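# Swing the refrigerator door wide open and leave it

## Task

Get the refrigerator door standing wide open, and have it stay open without the robot holding it there at the end. Slamming the door open or shut counts as failure, and so does the robot toppling or finishing tilted.

## Robot and tools

ROBOT. A wheeled base with a lifting column that carries a head and two six-joint arms (left and right), each ending in a two-finger gripper. Shoulder height S = 0.90 m + column_m. Folded, the robot is 0.73 m long, 0.62 m wide, S + 0.43 m tall, and its front sits 0.40 m ahead of the column. The base can drive straight and turn in place but cannot move sideways.

FRAMES. Base frame: origin on the floor under the column, between the drive wheels; x forward, y left, z up. left_hand and right_hand are reported in it, as the point where the fingers meet (tips 8 mm further). The hand's z axis runs along the fingers (quat_wxyz maps (0,0,1) onto it), its y axis along the opening. The odometry frame is the base frame where the robot stood when the run began.

execute_actions. Argument "actions": a list holding one action or nothing (nothing just reports state and images). An action may hold "base", "joints", or both, plus optional "speeds"; its motions start together. "base" takes a single relative command: {"translate_m": d}, a straight drive of d metres from the current spot, forward positive, -3 to 3; or {"rotate_rad": d}, a turn in place by d radians from the current heading, counter-clockwise (left) positive, -3.2 to 3.2. "joints" is one dictionary for the whole robot, keyed by joint name, each value an absolute target: column_m 0 to 0.8 m; head_tilt_rad -0.61 to 1.308 (positive looks down); per arm left_/right_joint1_rad -2.879 to 2.879, joint2 0 to 3.141, joint3 0 to 3.019, joint4 -1.692 to 1.57, joint5 -1.57 to 1.57 (hand swings toward robot's right when positive), joint6 -2.094 to 2.094 (hand roll, clockwise from behind when positive), and left_/right_gripper_m 0 to 0.093 m fingertip gap. "speeds" caps top speed for this action only: translate_m 0.05 to 0.8 m/s, rotate_rad 0.1 to 1 rad/s (defaults are the maxima); it does not slow arms. Base moves needing over 8.667 s are refused; any action is capped at 15 s. Unknown keys or out-of-range values make the whole call refused. Joints left out may keep pushing to earlier targets. "cameras" picks images: cam_head_left, cam_head_right, cam_left_wrist, cam_right_wrist, nav_camera, or all (default); [] for none.

wait: {"seconds": 0-10}, commands nothing, returns state and images. zoom_image: {"camera", "region": [x0,y0,x1,y1]} in pixels of that camera's latest full image, at most 504x504. finished_scene: {"scene": number}; irreversible, reports success; the door must already be open and staying so.

ARM GEOMETRY. With joint1 at -1.57 (left) or 1.57 (right) and joints 5, 6 at 0, the arm lies in a forward vertical plane 0.23 m beside the column. Let a = j2 - 0.35, b = 1.05 + j2 - j3, c = b - j4 (c = 1.57 means fingers straight down). Hand is about 0.12 + 0.39 sin a + 0.38 cos b + 0.25 cos c ahead and S + 0.39 cos a - 0.38 sin b - 0.25 sin c high. Example: j2, j3, j4 = 0.93, 0.78, 0.14 gives 0.60 m ahead, 0.25 m under S. Real hands tend to sit up to ~5 cm lower and nearer the column; trust the reported hand positions. Reach is about 1 m from the shoulder. Targets within ~0.03 rad (0.08 for joints 2, 3) of the reading may not move. For gentle contact, step about 0.05 rad per call from your previous target. Gripping: command a gap smaller than the object; a reading staying 0.002 m or more over target means something is held. Fingers are 7 cm long.

READING RESULTS. base_status and joint_status give each motion's end: done, off_target (stopped short, may still push), contact_stop (base wheel stalled or column hit something; target dropped), time_out (arm blocked; keeps pushing toward a target nearby), not_followed / "joint command not followed" (safety check refused arm targets because of closeness to the other arm, the body, or an obstacle; move those joints 0.05 rad or more back, or drive away). on_its_own covers uncommanded things; "held at" is a target, not a position. base_odometry counts wheel turns, so slip shows as travel; if turned_by_wheels and turned_by_imu disagree by over ~4% and at least 0.05 rad, the base hit something or slipped. base_tilt is in degrees (forward/right positive, ~1 degree fixed error). motor_effort lists left_wheel and right_wheel as percent of maximum, bracket value being the peak. wheel_motors_off = 1 means the wheels were cut after pushing hard for ~3 s; they return after 2 s and the base does not hold meanwhile. A stop reported in a call cancels later motion calls in the same reply.

CAMERAS. Head cameras sit 0.91 to 1.03 m + column_m high, looking down by about head_tilt_rad; true straight ahead may be up to 0.3 rad off image centre. Wrist cameras look along the fingers, tilted 0.62 rad toward the hand's +x; picture right is hand -y. nav_camera is at the base front, 0.23 m up, looking ahead.

CAUTIONS. Open the door slowly in small steps so it never swings hard either way; it must not bounce closed. Avoid hard pushes with base or arms; after a base contact_stop back off 0.05 m before turning. If a blocked arm keeps straining, send its reported joint positions back as targets to relieve it, otherwise motors overheat (MOTOR HOT warns from 85 °C; at 100 °C the arm goes limp). Never let the arms collide or press together. Avoid arm motion with column_m below 0.3. Keep the robot upright. Before finishing, move the hand clear so the door stays open on its own. Shorter total robot motion is better.

Each tool is called after "Call:" as name([rows], argument=value, ...), one row to a line, values as JSON.

## Session

Call:
execute_actions(actions=[], cameras=["cam_head_left","nav_camera"])

Scene clock: 0.00 s.
base_odometry: x=+0.000 y=+0.000 heading=+0.000 (m, m, rad; odometry frame)
turned_by_wheels: +0.000 (rad since the last result)
turned_by_imu: +0.000 (rad since the last result)
base_tilt: forward=-0.2 right=+0.6 (deg)
base_status: not commanded
joint_positions: column_m=+0.556 head_tilt_rad=+0.862 left_joint1_rad=-1.555 left_joint2_rad=+0.866 left_joint3_rad=+0.392 left_joint4_rad=-0.969 left_joint5_rad=-0.032 left_joint6_rad=-0.067 left_gripper_m=+0.095 right_joint1_rad=+1.572 right_joint2_rad=+0.898 right_joint3_rad=+0.393 right_joint4_rad=-0.923 right_joint5_rad=-0.020 right_joint6_rad=-0.033 right_gripper_m=+0.095
joint_status: not commanded
wheel_motors_off: 0
motor_effort: left_wheel=+0 right_wheel=+0 (%)
left_hand: x=+0.1384 y=+0.2331 z=+1.2620 quat_wxyz=(+0.443, +0.030, -0.896, -0.033) (m; base frame)
right_hand: x=+0.1395 y=-0.2217 z=+1.2523 quat_wxyz=(+0.437, +0.011, -0.899, -0.017) (m; base frame)
pictures: cam_head_left, nav_camera
Images, in order (width x height): cam_head_left 672x504, nav_camera 672x504.

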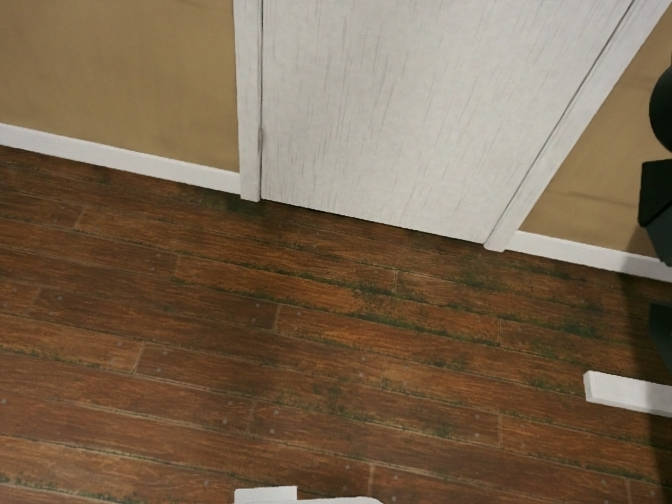

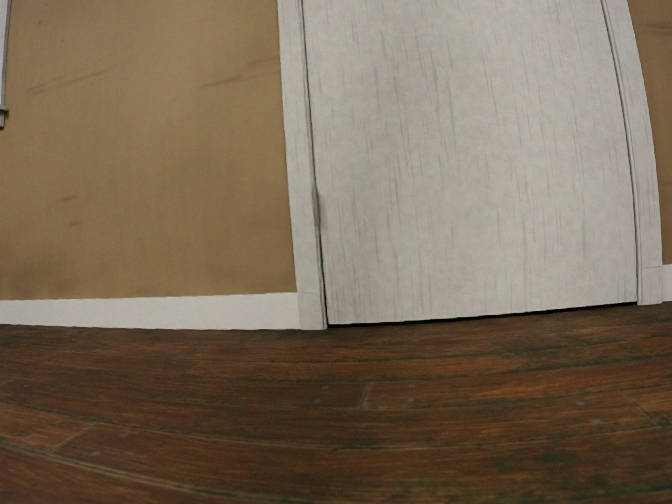

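Call:
execute_actions([
  {"base":{"rotate_rad":2.0},"joints":{"head_tilt_rad":0.1}},
], cameras=["cam_head_left","nav_camera"])

Scene clock: 3.57 s.
base_odometry: x=+0.000 y=+0.000 heading=+1.999 (m, m, rad; odometry frame)
turned_by_wheels: +1.999 (rad since the last result)
turned_by_imu: +2.025 (rad since the last result)
base_tilt: forward=-0.1 right=+0.6 (deg)
base_status: done
joint_positions: column_m=+0.556 head_tilt_rad=+0.120 left_joint1_rad=-1.555 left_joint2_rad=+0.866 left_joint3_rad=+0.392 left_joint4_rad=-0.969 left_joint5_rad=-0.032 left_joint6_rad=-0.067 left_gripper_m=+0.095 right_joint1_rad=+1.572 right_joint2_rad=+0.898 right_joint3_rad=+0.393 right_joint4_rad=-0.923 right_joint5_rad=-0.020 right_joint6_rad=-0.033 right_gripper_m=+0.095
joint_status: all done
wheel_motors_off: 0
motor_effort: left_wheel=-3(34) right_wheel=+3(29) (%)
left_hand: x=+0.1384 y=+0.2331 z=+1.2620 quat_wxyz=(+0.443, +0.030, -0.896, -0.033) (m; base frame)
right_hand: x=+0.1395 y=-0.2217 z=+1.2523 quat_wxyz=(+0.437, +0.011, -0.899, -0.017) (m; base frame)
pictures: cam_head_left, nav_camera
Images, in order (width x height): cam_head_left 672x504, nav_camera 672x504.

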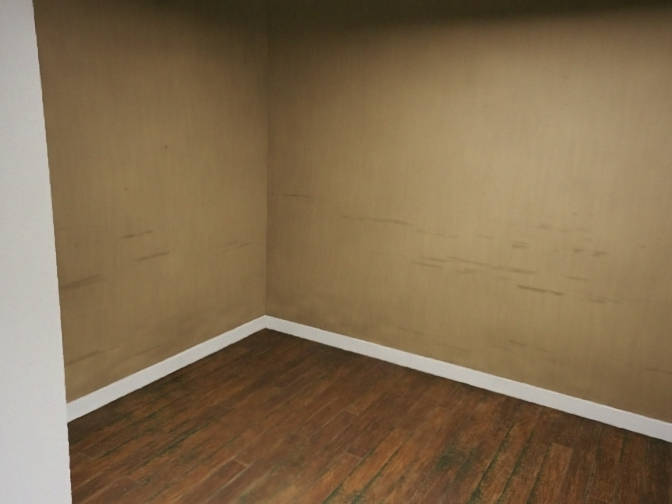

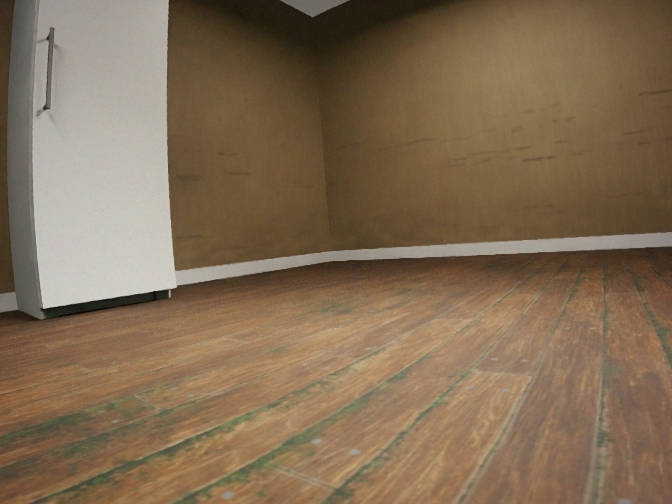

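Call:
execute_actions([
  {"base":{"rotate_rad":0.6}},
], cameras=["cam_head_left","nav_camera"])

Scene clock: 5.50 s.
base_odometry: x=+0.000 y=+0.000 heading=+2.598 (m, m, rad; odometry frame)
turned_by_wheels: +0.599 (rad since the last result)
turned_by_imu: +0.608 (rad since the last result)
base_tilt: forward=-0.3 right=+0.6 (deg)
base_status: done
joint_positions: column_m=+0.556 head_tilt_rad=+0.120 left_joint1_rad=-1.555 left_joint2_rad=+0.866 left_joint3_rad=+0.392 left_joint4_rad=-0.969 left_joint5_rad=-0.032 left_joint6_rad=-0.067 left_gripper_m=+0.095 right_joint1_rad=+1.572 right_joint2_rad=+0.898 right_joint3_rad=+0.393 right_joint4_rad=-0.923 right_joint5_rad=-0.020 right_joint6_rad=-0.033 right_gripper_m=+0.095
joint_status: not commanded
wheel_motors_off: 0
motor_effort: left_wheel=-3(24) right_wheel=+3(24) (%)
left_hand: x=+0.1384 y=+0.2331 z=+1.2620 quat_wxyz=(+0.443, +0.030, -0.896, -0.033) (m; base frame)
right_hand: x=+0.1395 y=-0.2217 z=+1.2523 quat_wxyz=(+0.437, +0.011, -0.899, -0.017) (m; base frame)
pictures: cam_head_left, nav_camera
Images, in order (width x height): cam_head_left 672x504, nav_camera 672x504.

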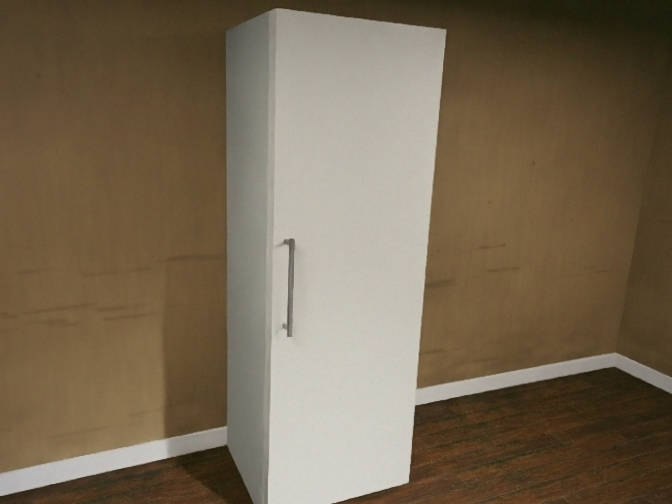

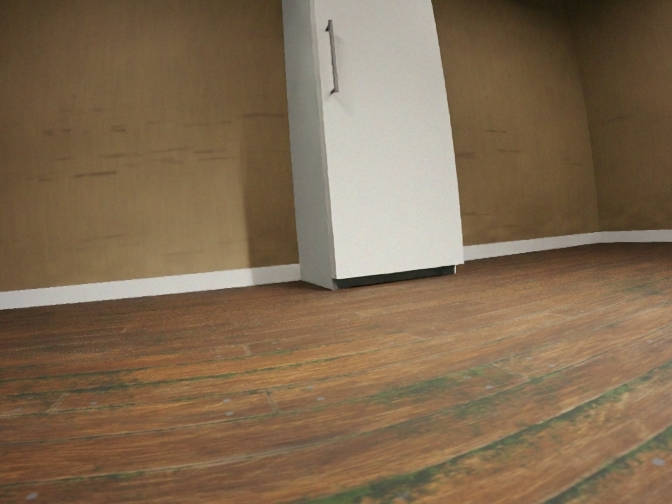

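Call:
execute_actions([
  {"base":{"translate_m":1.4},"joints":{"column_m":0.25,"left_joint2_rad":1.2,"left_joint3_rad":1.6,"left_joint4_rad":0.65}},
], cameras=["cam_head_left","cam_left_wrist"])

Scene clock: 10.20 s.
base_odometry: x=-1.199 y=+0.723 heading=+2.599 (m, m, rad; odometry frame)
turned_by_wheels: +0.000 (rad since the last result)
turned_by_imu: +0.001 (rad since the last result)
base_tilt: forward=-0.2 right=+0.5 (deg)
base_status: done
joint_positions: column_m=+0.250 head_tilt_rad=+0.119 left_joint1_rad=-1.555 left_joint2_rad=+1.199 left_joint3_rad=+1.567 left_joint4_rad=+0.636 left_joint5_rad=-0.032 left_joint6_rad=-0.067 left_gripper_m=+0.095 right_joint1_rad=+1.572 right_joint2_rad=+0.898 right_joint3_rad=+0.394 right_joint4_rad=-0.923 right_joint5_rad=-0.020 right_joint6_rad=-0.033 right_gripper_m=+0.095
joint_status: all done
wheel_motors_off: 0
motor_effort: left_wheel=+1(37) right_wheel=-1(43) (%)
left_hand: x=+0.9566 y=+0.2368 z=+1.1544 quat_wxyz=(-0.692, +0.033, -0.721, +0.004) (m; base frame)
right_hand: x=+0.1403 y=-0.2217 z=+0.9459 quat_wxyz=(+0.436, +0.011, -0.900, -0.017) (m; base frame)
pictures: cam_head_left, cam_left_wrist
Images, in order (width x height): cam_head_left 672x504, cam_left_wrist 504x504.

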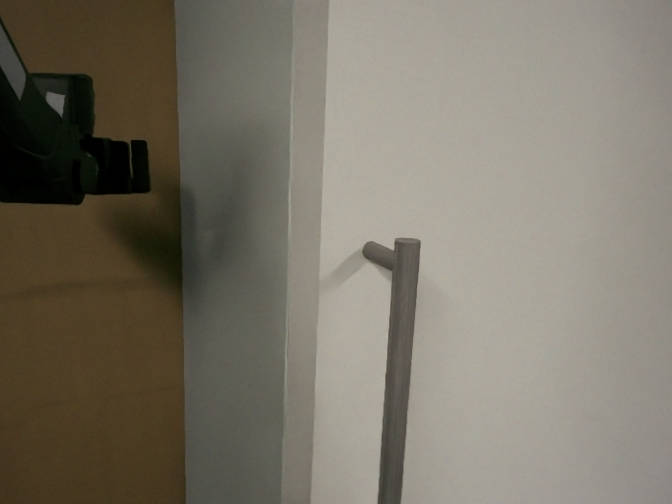

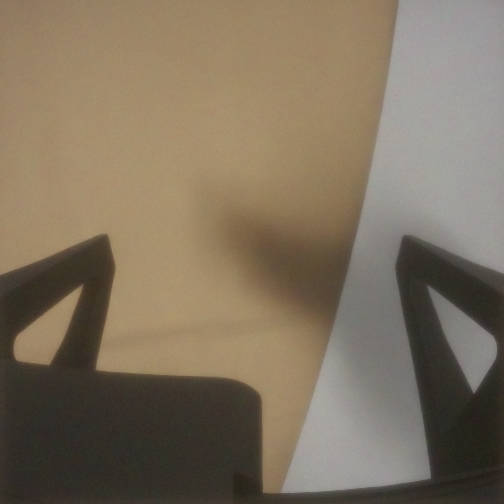

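Call:
execute_actions([
  {"base":{"translate_m":-0.35},"joints":{"column_m":0.15}},
], cameras=[])

Call:
execute_actions([
  {"base":{"rotate_rad":-0.3}},
], cameras=["cam_head_left","cam_left_wrist"])

Scene clock: 12.60 s.
base_odometry: x=-0.899 y=+0.543 heading=+2.598 (m, m, rad; odometry frame)
turned_by_wheels: -0.001 (rad since the last result)
turned_by_imu: +0.000 (rad since the last result)
base_tilt: forward=-0.1 right=+0.5 (deg)
base_status: done
joint_positions: column_m=+0.150 head_tilt_rad=+0.119 left_joint1_rad=-1.555 left_joint2_rad=+1.199 left_joint3_rad=+1.567 left_joint4_rad=+0.636 left_joint5_rad=-0.032 left_joint6_rad=-0.067 left_gripper_m=+0.095 right_joint1_rad=+1.572 right_joint2_rad=+0.897 right_joint3_rad=+0.390 right_joint4_rad=-0.923 right_joint5_rad=-0.020 right_joint6_rad=-0.033 right_gripper_m=+0.095
joint_status: all done
wheel_motors_off: 0
motor_effort: left_wheel=-1(38) right_wheel=+0(44) (%)
left_hand: x=+0.9566 y=+0.2368 z=+1.0545 quat_wxyz=(-0.692, +0.033, -0.721, +0.004) (m; base frame)
right_hand: x=+0.1382 y=-0.2217 z=+0.8467 quat_wxyz=(+0.437, +0.011, -0.899, -0.017) (m; base frame)
pictures: none
No camera images: the call's "cameras" was empty. Leave "cameras" out to get every camera's image.

Scene clock: 16.97 s.
base_odometry: x=-0.898 y=+0.541 heading=+2.330 (m, m, rad; odometry frame)
turned_by_wheels: -0.268 (rad since the last result)
turned_by_imu: -0.264 (rad since the last result)
base_tilt: forward=-0.1 right=+0.6 (deg)
base_status: rotate_rad off_target (by the wheels' count: -0.268 of -0.300)
joint_positions: column_m=+0.150 head_tilt_rad=+0.119 left_joint1_rad=-1.429 left_joint2_rad=+1.199 left_joint3_rad=+1.542 left_joint4_rad=+0.637 left_joint5_rad=-0.113 left_joint6_rad=-0.084 left_gripper_m=+0.095 right_joint1_rad=+1.572 right_joint2_rad=+0.897 right_joint3_rad=+0.390 right_joint4_rad=-0.923 right_joint5_rad=-0.020 right_joint6_rad=-0.033 right_gripper_m=+0.095
joint_status: not commanded
wheel_motors_off: 0
motor_effort: left_wheel=+13(71) right_wheel=-6(60) (%)
left_hand: x=+0.9455 y=+0.3064 z=+1.0469 quat_wxyz=(-0.685, +0.053, -0.722, -0.081) (m; base frame)
right_hand: x=+0.1382 y=-0.2217 z=+0.8467 quat_wxyz=(+0.437, +0.011, -0.899, -0.017) (m; base frame)
pictures: cam_head_left, cam_left_wrist
Images, in order (width x height): cam_head_left 672x504, cam_left_wrist 504x504.

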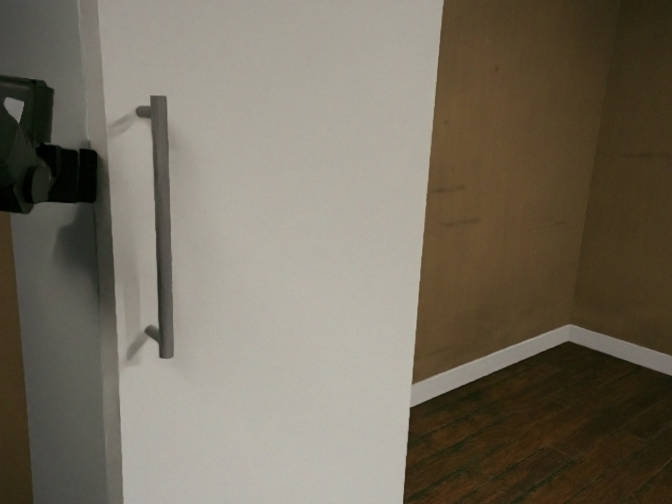

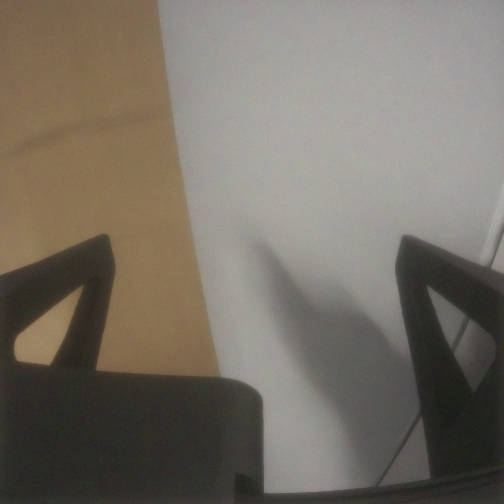

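Still against the side; back off more.

Call:
execute_actions([
  {"base":{"translate_m":-0.3},"joints":{"column_m":0.05}},
], cameras=[])

Call:
execute_actions([
  {"base":{"rotate_rad":-0.12}},
], cameras=["cam_head_left","cam_left_wrist"])

Scene clock: 19.17 s.
base_odometry: x=-0.691 y=+0.324 heading=+2.329 (m, m, rad; odometry frame)
turned_by_wheels: -0.001 (rad since the last result)
turned_by_imu: -0.001 (rad since the last result)
base_tilt: forward=-0.2 right=+0.7 (deg)
base_status: done
joint_positions: column_m=+0.150 head_tilt_rad=+0.119 left_joint1_rad=-1.550 left_joint2_rad=+1.199 left_joint3_rad=+1.552 left_joint4_rad=+0.637 left_joint5_rad=-0.033 left_joint6_rad=-0.075 left_gripper_m=+0.095 right_joint1_rad=+1.572 right_joint2_rad=+0.897 right_joint3_rad=+0.389 right_joint4_rad=-0.923 right_joint5_rad=-0.020 right_joint6_rad=-0.033 right_gripper_m=+0.095
joint_status: column_m contact_stop (moved +0.000 of -0.100)
wheel_motors_off: 0
on_its_own: column_m is held at +0.150, not at your +0.050, since a contact_stop
motor_effort: left_wheel=-1(36) right_wheel=+1(58) (%)
left_hand: x=+0.9527 y=+0.2395 z=+1.0464 quat_wxyz=(-0.687, +0.036, -0.726, +0.003) (m; base frame)
right_hand: x=+0.1376 y=-0.2217 z=+0.8469 quat_wxyz=(+0.438, +0.011, -0.899, -0.017) (m; base frame)
pictures: none
No camera images: the call's "cameras" was empty. Leave "cameras" out to get every camera's image.

not run: a stop came earlier in this reply.

Call:
execute_actions([
  {"base":{"rotate_rad":-0.12}},
], cameras=["cam_head_left","cam_left_wrist"])

Scene clock: 20.37 s.
base_odometry: x=-0.691 y=+0.324 heading=+2.210 (m, m, rad; odometry frame)
turned_by_wheels: -0.119 (rad since the last result)
turned_by_imu: -0.120 (rad since the last result)
base_tilt: forward=-0.2 right=+0.5 (deg)
base_status: done
joint_positions: column_m=+0.150 head_tilt_rad=+0.119 left_joint1_rad=-1.550 left_joint2_rad=+1.199 left_joint3_rad=+1.552 left_joint4_rad=+0.637 left_joint5_rad=-0.033 left_joint6_rad=-0.074 left_gripper_m=+0.095 right_joint1_rad=+1.572 right_joint2_rad=+0.897 right_joint3_rad=+0.389 right_joint4_rad=-0.923 right_joint5_rad=-0.020 right_joint6_rad=-0.033 right_gripper_m=+0.095
joint_status: not commanded
wheel_motors_off: 0
on_its_own: column_m is held at +0.150, not at your +0.050, since a contact_stop
motor_effort: left_wheel=+1(38) right_wheel=+0(31) (%)
left_hand: x=+0.9527 y=+0.2392 z=+1.0464 quat_wxyz=(-0.687, +0.036, -0.726, +0.003) (m; base frame)
right_hand: x=+0.1376 y=-0.2217 z=+0.8469 quat_wxyz=(+0.438, +0.011, -0.899, -0.017) (m; base frame)
pictures: cam_head_left, cam_left_wrist
Images, in order (width x height): cam_head_left 672x504, cam_left_wrist 504x504.

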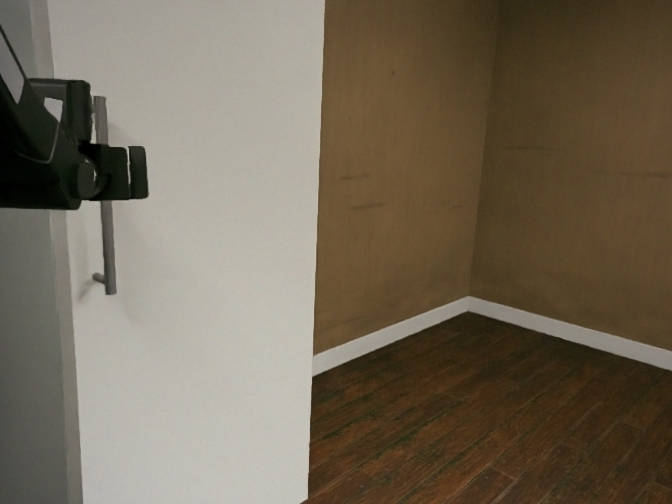

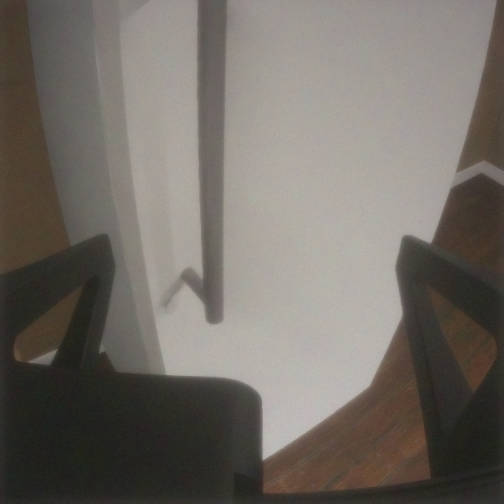

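Roughly aligned. Advance.

Call:
execute_actions([
  {"base":{"translate_m":0.2},"speeds":{"translate_m":0.15}},
], cameras=["cam_left_wrist"])

Scene clock: 22.50 s.
base_odometry: x=-0.811 y=+0.484 heading=+2.210 (m, m, rad; odometry frame)
turned_by_wheels: +0.000 (rad since the last result)
turned_by_imu: +0.000 (rad since the last result)
base_tilt: forward=-0.2 right=+0.6 (deg)
base_status: done
joint_positions: column_m=+0.150 head_tilt_rad=+0.119 left_joint1_rad=-1.547 left_joint2_rad=+1.199 left_joint3_rad=+1.553 left_joint4_rad=+0.637 left_joint5_rad=-0.048 left_joint6_rad=-0.069 left_gripper_m=+0.095 right_joint1_rad=+1.572 right_joint2_rad=+0.897 right_joint3_rad=+0.392 right_joint4_rad=-0.923 right_joint5_rad=-0.020 right_joint6_rad=-0.033 right_gripper_m=+0.095
joint_status: not commanded
wheel_motors_off: 0
on_its_own: column_m is held at +0.150, not at your +0.050, since a contact_stop
motor_effort: left_wheel=+0(51) right_wheel=+0(21) (%)
left_hand: x=+0.9528 y=+0.2436 z=+1.0471 quat_wxyz=(-0.687, +0.039, -0.726, -0.006) (m; base frame)
right_hand: x=+0.1394 y=-0.2217 z=+0.8462 quat_wxyz=(+0.436, +0.011, -0.900, -0.017) (m; base frame)
pictures: cam_left_wrist
Images, in order (width x height): cam_left_wrist 504x504.

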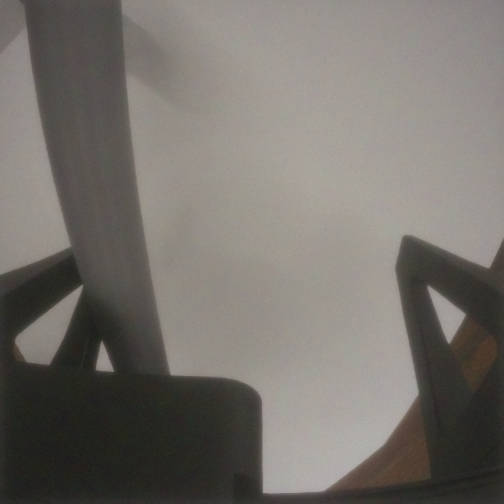

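Likely inside, near the left finger. Grip.

Call:
execute_actions([
  {"joints":{"left_gripper_m":0.0}},
], cameras=[])

Call:
execute_actions([
  {"base":{"translate_m":-0.35},"speeds":{"translate_m":0.12}},
], cameras=["cam_head_left"])

Scene clock: 23.33 s.
base_odometry: x=-0.811 y=+0.484 heading=+2.210 (m, m, rad; odometry frame)
turned_by_wheels: +0.000 (rad since the last result)
turned_by_imu: +0.001 (rad since the last result)
base_tilt: forward=-0.2 right=+0.7 (deg)
base_status: not commanded
joint_positions: column_m=+0.150 head_tilt_rad=+0.119 left_joint1_rad=-1.481 left_joint2_rad=+1.202 left_joint3_rad=+1.553 left_joint4_rad=+0.636 left_joint5_rad=-0.088 left_joint6_rad=-0.088 left_gripper_m=+0.018 right_joint1_rad=+1.572 right_joint2_rad=+0.897 right_joint3_rad=+0.392 right_joint4_rad=-0.923 right_joint5_rad=-0.020 right_joint6_rad=-0.033 right_gripper_m=+0.095
joint_status: left_gripper_m off_target (ended at +0.018, target +0.000)
wheel_motors_off: 0
on_its_own: column_m is held at +0.150, not at your +0.050, since a contact_stop
motor_effort: left_wheel=+14(13) right_wheel=-10(10) (%)
left_hand: x=+0.9509 y=+0.2791 z=+1.0472 quat_wxyz=(-0.687, +0.052, -0.723, -0.045) (m; base frame)
right_hand: x=+0.1394 y=-0.2217 z=+0.8462 quat_wxyz=(+0.436, +0.011, -0.900, -0.017) (m; base frame)
pictures: none
No camera images: the call's "cameras" was empty. Leave "cameras" out to get every camera's image.

Scene clock: 27.10 s.
base_odometry: x=-0.602 y=+0.203 heading=+2.210 (m, m, rad; odometry frame)
turned_by_wheels: -0.001 (rad since the last result)
turned_by_imu: +0.000 (rad since the last result)
base_tilt: forward=-0.4 right=+0.5 (deg)
base_status: done
joint_positions: column_m=+0.150 head_tilt_rad=+0.119 left_joint1_rad=-1.548 left_joint2_rad=+1.235 left_joint3_rad=+1.607 left_joint4_rad=+0.631 left_joint5_rad=-0.032 left_joint6_rad=-0.060 left_gripper_m=+0.001 right_joint1_rad=+1.572 right_joint2_rad=+0.897 right_joint3_rad=+0.392 right_joint4_rad=-0.923 right_joint5_rad=-0.020 right_joint6_rad=-0.033 right_gripper_m=+0.095
joint_status: not commanded
wheel_motors_off: 0
on_its_own: column_m is held at +0.150, not at your +0.050, since a contact_stop; left_gripper_m moved -0.017 to your old target +0.000
motor_effort: left_wheel=-1(47) right_wheel=+1(39) (%)
left_hand: x=+0.9663 y=+0.2405 z=+1.0454 quat_wxyz=(-0.692, +0.030, -0.722, -0.002) (m; base frame)
right_hand: x=+0.1390 y=-0.2217 z=+0.8464 quat_wxyz=(+0.437, +0.011, -0.899, -0.017) (m; base frame)
pictures: cam_head_left
Images, in order (width x height): cam_head_left 672x504.

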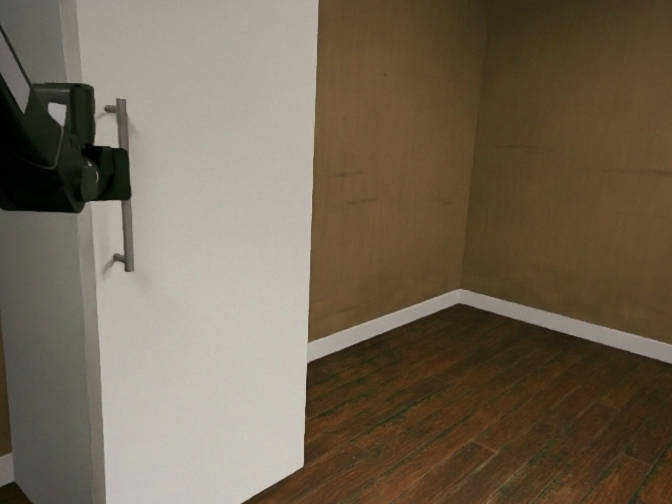

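Slipped. Retry, deeper.

Call:
execute_actions([
  {"base":{"translate_m":0.39},"joints":{"left_gripper_m":0.093},"speeds":{"translate_m":0.2}},
], cameras=[])

Call:
execute_actions([
  {"joints":{"left_gripper_m":0.0}},
], cameras=["cam_left_wrist"])

Call:
execute_actions([
  {"base":{"translate_m":-0.3},"speeds":{"translate_m":0.08}},
], cameras=["cam_head_left"])

Scene clock: 30.17 s.
base_odometry: x=-0.834 y=+0.516 heading=+2.210 (m, m, rad; odometry frame)
turned_by_wheels: +0.000 (rad since the last result)
turned_by_imu: +0.001 (rad since the last result)
base_tilt: forward=-0.1 right=+0.3 (deg)
base_status: done
joint_positions: column_m=+0.150 head_tilt_rad=+0.119 left_joint1_rad=-1.543 left_joint2_rad=+1.201 left_joint3_rad=+1.543 left_joint4_rad=+0.651 left_joint5_rad=-0.052 left_joint6_rad=-0.043 left_gripper_m=+0.093 right_joint1_rad=+1.572 right_joint2_rad=+0.897 right_joint3_rad=+0.392 right_joint4_rad=-0.923 right_joint5_rad=-0.020 right_joint6_rad=-0.033 right_gripper_m=+0.095
joint_status: all done
wheel_motors_off: 0
on_its_own: column_m is held at +0.150, not at your +0.050, since a contact_stop
motor_effort: left_wheel=+5(42) right_wheel=+5(25) (%)
left_hand: x=+0.9504 y=+0.2457 z=+1.0439 quat_wxyz=(-0.688, +0.030, -0.725, -0.017) (m; base frame)
right_hand: x=+0.1393 y=-0.2217 z=+0.8463 quat_wxyz=(+0.436, +0.011, -0.900, -0.017) (m; base frame)
pictures: none
No camera images: the call's "cameras" was empty. Leave "cameras" out to get every camera's image.

Scene clock: 30.87 s.
base_odometry: x=-0.834 y=+0.516 heading=+2.211 (m, m, rad; odometry frame)
turned_by_wheels: +0.001 (rad since the last result)
turned_by_imu: +0.001 (rad since the last result)
base_tilt: forward=-0.2 right=+0.7 (deg)
base_status: not commanded
joint_positions: column_m=+0.150 head_tilt_rad=+0.119 left_joint1_rad=-1.451 left_joint2_rad=+1.201 left_joint3_rad=+1.539 left_joint4_rad=+0.651 left_joint5_rad=-0.019 left_joint6_rad=-0.118 left_gripper_m=+0.014 right_joint1_rad=+1.572 right_joint2_rad=+0.897 right_joint3_rad=+0.392 right_joint4_rad=-0.923 right_joint5_rad=-0.020 right_joint6_rad=-0.033 right_gripper_m=+0.095
joint_status: left_gripper_m off_target (ended at +0.014, target +0.000)
wheel_motors_off: 0
on_its_own: column_m is held at +0.150, not at your +0.050, since a contact_stop; left_wheel is at rest, and its effort (+39) is outside its rest range (-35 to +35)
motor_effort: left_wheel=+39(41) right_wheel=-18(20) (%)
left_hand: x=+0.9479 y=+0.2811 z=+1.0444 quat_wxyz=(-0.688, +0.036, -0.725, -0.025) (m; base frame)
right_hand: x=+0.1393 y=-0.2217 z=+0.8463 quat_wxyz=(+0.436, +0.011, -0.900, -0.017) (m; base frame)
pictures: cam_left_wrist
Images, in order (width x height): cam_left_wrist 504x504.

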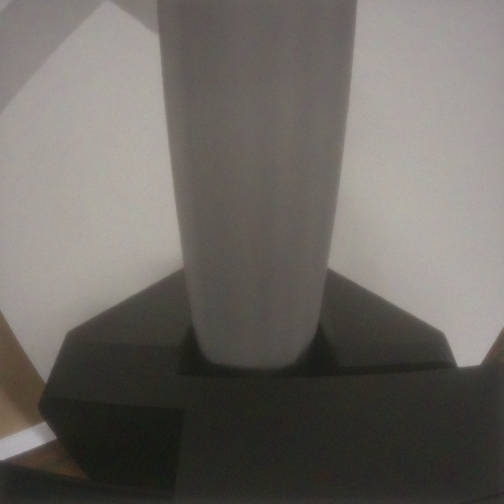

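Scene clock: 35.40 s.
base_odometry: x=-0.655 y=+0.275 heading=+2.211 (m, m, rad; odometry frame)
turned_by_wheels: +0.001 (rad since the last result)
turned_by_imu: +0.002 (rad since the last result)
base_tilt: forward=-0.2 right=+0.4 (deg)
base_status: done
joint_positions: column_m=+0.150 head_tilt_rad=+0.119 left_joint1_rad=-1.548 left_joint2_rad=+1.235 left_joint3_rad=+1.607 left_joint4_rad=+0.631 left_joint5_rad=-0.032 left_joint6_rad=-0.060 left_gripper_m=+0.001 right_joint1_rad=+1.572 right_joint2_rad=+0.897 right_joint3_rad=+0.392 right_joint4_rad=-0.923 right_joint5_rad=-0.020 right_joint6_rad=-0.033 right_gripper_m=+0.095
joint_status: not commanded
wheel_motors_off: 0
on_its_own: column_m is held at +0.150, not at your +0.050, since a contact_stop; left_gripper_m moved -0.013 to your old target +0.000
motor_effort: left_wheel=+0(77) right_wheel=-3(41) (%)
left_hand: x=+0.9663 y=+0.2402 z=+1.0451 quat_wxyz=(-0.692, +0.030, -0.722, -0.002) (m; base frame)
right_hand: x=+0.1393 y=-0.2217 z=+0.8463 quat_wxyz=(+0.436, +0.011, -0.900, -0.017) (m; base frame)
pictures: cam_head_left
Images, in order (width x height): cam_head_left 672x504.

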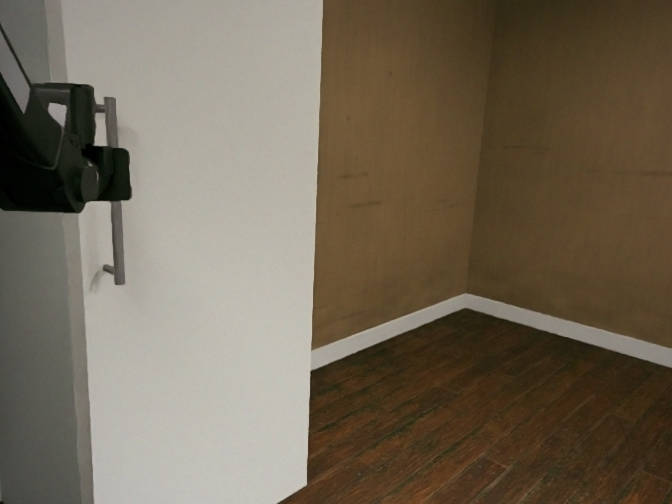

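Call:
execute_actions([
  {"base":{"rotate_rad":0.2},"joints":{"left_gripper_m":0.093,"left_joint5_rad":1.4}},
], cameras=["cam_head_left","cam_left_wrist"])

Scene clock: 37.23 s.
base_odometry: x=-0.655 y=+0.275 heading=+2.411 (m, m, rad; odometry frame)
turned_by_wheels: +0.199 (rad since the last result)
turned_by_imu: +0.203 (rad since the last result)
base_tilt: forward=-0.2 right=+0.5 (deg)
base_status: done
joint_positions: column_m=+0.150 head_tilt_rad=+0.119 left_joint1_rad=-1.550 left_joint2_rad=+1.235 left_joint3_rad=+1.607 left_joint4_rad=+0.633 left_joint5_rad=+1.398 left_joint6_rad=-0.060 left_gripper_m=+0.093 right_joint1_rad=+1.572 right_joint2_rad=+0.897 right_joint3_rad=+0.392 right_joint4_rad=-0.923 right_joint5_rad=-0.020 right_joint6_rad=-0.033 right_gripper_m=+0.095
joint_status: all done
wheel_motors_off: 0
on_its_own: column_m is held at +0.150, not at your +0.050, since a contact_stop
motor_effort: left_wheel=-2(19) right_wheel=+3(27) (%)
left_hand: x=+0.8261 y=+0.0632 z=+1.0483 quat_wxyz=(-0.514, -0.430, -0.573, +0.472) (m; base frame)
right_hand: x=+0.1393 y=-0.2217 z=+0.8463 quat_wxyz=(+0.436, +0.011, -0.900, -0.017) (m; base frame)
pictures: cam_head_left, cam_left_wrist
Images, in order (width x height): cam_head_left 672x504, cam_left_wrist 504x504.

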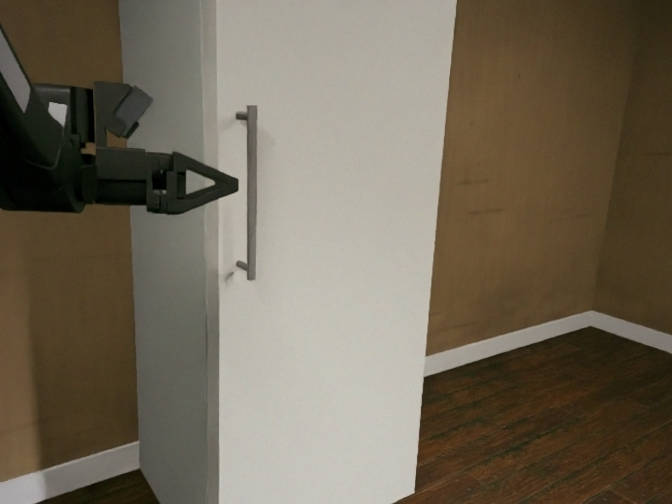

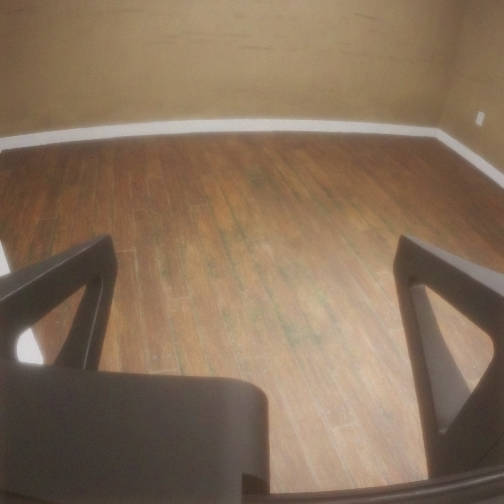

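Call:
execute_actions([
  {"base":{"translate_m":0.4},"speeds":{"translate_m":0.15}},
], cameras=["cam_head_left","cam_left_wrist"])

Scene clock: 43.07 s.
base_odometry: x=-0.953 y=+0.542 heading=+2.412 (m, m, rad; odometry frame)
turned_by_wheels: +0.001 (rad since the last result)
turned_by_imu: +0.003 (rad since the last result)
base_tilt: forward=-0.3 right=+0.7 (deg)
base_status: done
joint_positions: column_m=+0.150 head_tilt_rad=+0.119 left_joint1_rad=-1.543 left_joint2_rad=+1.207 left_joint3_rad=+1.550 left_joint4_rad=+0.653 left_joint5_rad=+1.476 left_joint6_rad=-0.024 left_gripper_m=+0.093 right_joint1_rad=+1.572 right_joint2_rad=+0.897 right_joint3_rad=+0.392 right_joint4_rad=-0.923 right_joint5_rad=-0.020 right_joint6_rad=-0.033 right_gripper_m=+0.095
joint_status: not commanded
wheel_motors_off: 0
on_its_own: column_m is held at +0.150, not at your +0.050, since a contact_stop
motor_effort: left_wheel=+6(29) right_wheel=+5(46) (%)
left_hand: x=+0.7996 y=+0.0633 z=+1.0470 quat_wxyz=(-0.502, -0.459, -0.551, +0.484) (m; base frame)
right_hand: x=+0.1393 y=-0.2217 z=+0.8463 quat_wxyz=(+0.436, +0.011, -0.900, -0.017) (m; base frame)
pictures: cam_head_left, cam_left_wrist
Images, in order (width x height): cam_head_left 672x504, cam_left_wrist 504x504.

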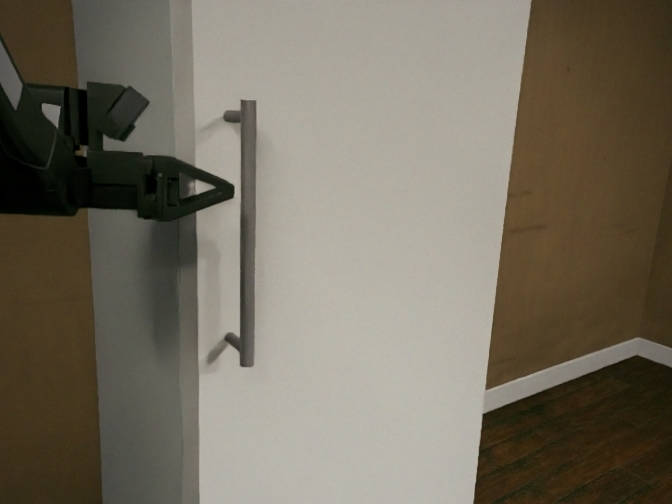

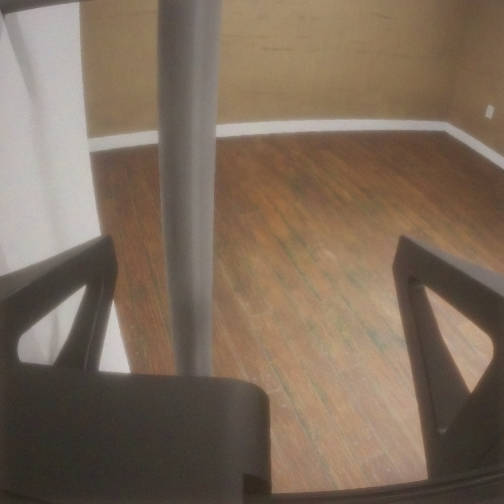

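Handle is between the fingers. Slide right, grip, pull.

Call:
execute_actions([
  {"base":{"rotate_rad":-0.08}},
], cameras=[])

Call:
execute_actions([
  {"joints":{"left_gripper_m":0.0}},
], cameras=[])

Call:
execute_actions([
  {"base":{"translate_m":-0.35},"speeds":{"translate_m":0.1}},
], cameras=["cam_head_left"])

Scene clock: 44.97 s.
base_odometry: x=-0.952 y=+0.541 heading=+2.340 (m, m, rad; odometry frame)
turned_by_wheels: -0.071 (rad since the last result)
turned_by_imu: -0.070 (rad since the last result)
base_tilt: forward=-0.2 right=+0.7 (deg)
base_status: rotate_rad off_target (by the wheels' count: -0.071 of -0.080)
joint_positions: column_m=+0.150 head_tilt_rad=+0.119 left_joint1_rad=-1.566 left_joint2_rad=+1.189 left_joint3_rad=+1.529 left_joint4_rad=+0.659 left_joint5_rad=+1.421 left_joint6_rad=-0.033 left_gripper_m=+0.093 right_joint1_rad=+1.572 right_joint2_rad=+0.897 right_joint3_rad=+0.392 right_joint4_rad=-0.923 right_joint5_rad=-0.020 right_joint6_rad=-0.033 right_gripper_m=+0.095
joint_status: not commanded
wheel_motors_off: 0
on_its_own: column_m is held at +0.150, not at your +0.050, since a contact_stop
motor_effort: left_wheel=+0(83) right_wheel=+1(53) (%)
left_hand: x=+0.8017 y=+0.0562 z=+1.0547 quat_wxyz=(-0.515, -0.441, -0.557, +0.479) (m; base frame)
right_hand: x=+0.1393 y=-0.2217 z=+0.8463 quat_wxyz=(+0.436, +0.011, -0.900, -0.017) (m; base frame)
pictures: none
No camera images: the call's "cameras" was empty. Leave "cameras" out to get every camera's image.

Scene clock: 45.70 s.
base_odometry: x=-0.952 y=+0.541 heading=+2.340 (m, m, rad; odometry frame)
turned_by_wheels: +0.000 (rad since the last result)
turned_by_imu: +0.000 (rad since the last result)
base_tilt: forward=-0.3 right=+0.7 (deg)
base_status: not commanded
joint_positions: column_m=+0.150 head_tilt_rad=+0.119 left_joint1_rad=-1.575 left_joint2_rad=+1.196 left_joint3_rad=+1.549 left_joint4_rad=+0.672 left_joint5_rad=+1.320 left_joint6_rad=+0.020 left_gripper_m=+0.035 right_joint1_rad=+1.572 right_joint2_rad=+0.897 right_joint3_rad=+0.392 right_joint4_rad=-0.923 right_joint5_rad=-0.020 right_joint6_rad=-0.033 right_gripper_m=+0.095
joint_status: left_gripper_m off_target (ended at +0.035, target +0.000)
wheel_motors_off: 0
on_its_own: column_m is held at +0.150, not at your +0.050, since a contact_stop
motor_effort: left_wheel=+10(18) right_wheel=+6(11) (%)
left_hand: x=+0.8229 y=+0.0563 z=+1.0599 quat_wxyz=(-0.557, -0.434, -0.559, +0.434) (m; base frame)
right_hand: x=+0.1391 y=-0.2217 z=+0.8464 quat_wxyz=(+0.437, +0.011, -0.899, -0.017) (m; base frame)
pictures: none
No camera images: the call's "cameras" was empty. Leave "cameras" out to get every camera's image.

Scene clock: 49.97 s.
base_odometry: x=-0.708 y=+0.290 heading=+2.340 (m, m, rad; odometry frame)
turned_by_wheels: -0.001 (rad since the last result)
turned_by_imu: +0.001 (rad since the last result)
base_tilt: forward=-0.2 right=+0.6 (deg)
base_status: done
joint_positions: column_m=+0.150 head_tilt_rad=+0.119 left_joint1_rad=-1.561 left_joint2_rad=+1.225 left_joint3_rad=+1.604 left_joint4_rad=+0.635 left_joint5_rad=+1.402 left_joint6_rad=-0.060 left_gripper_m=+0.001 right_joint1_rad=+1.572 right_joint2_rad=+0.897 right_joint3_rad=+0.392 right_joint4_rad=-0.923 right_joint5_rad=-0.020 right_joint6_rad=-0.033 right_gripper_m=+0.095
joint_status: not commanded
wheel_motors_off: 0
on_its_own: column_m is held at +0.150, not at your +0.050, since a contact_stop; left_gripper_m moved -0.035 to your old target +0.000
motor_effort: left_wheel=-1(85) right_wheel=+1(33) (%)
left_hand: x=+0.8239 y=+0.0589 z=+1.0560 quat_wxyz=(-0.517, -0.432, -0.566, +0.475) (m; base frame)
right_hand: x=+0.1393 y=-0.2217 z=+0.8463 quat_wxyz=(+0.436, +0.011, -0.900, -0.017) (m; base frame)
pictures: cam_head_left
Images, in order (width x height): cam_head_left 672x504.

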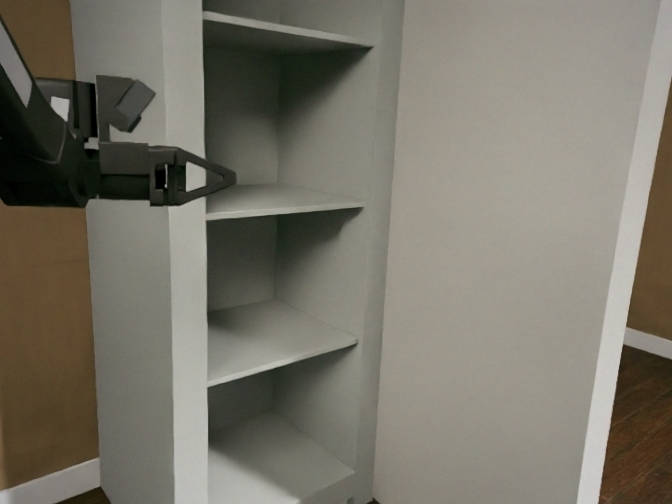

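Open wide.

Call:
finished_scene(scene=1)

The scene is finished: the task was done.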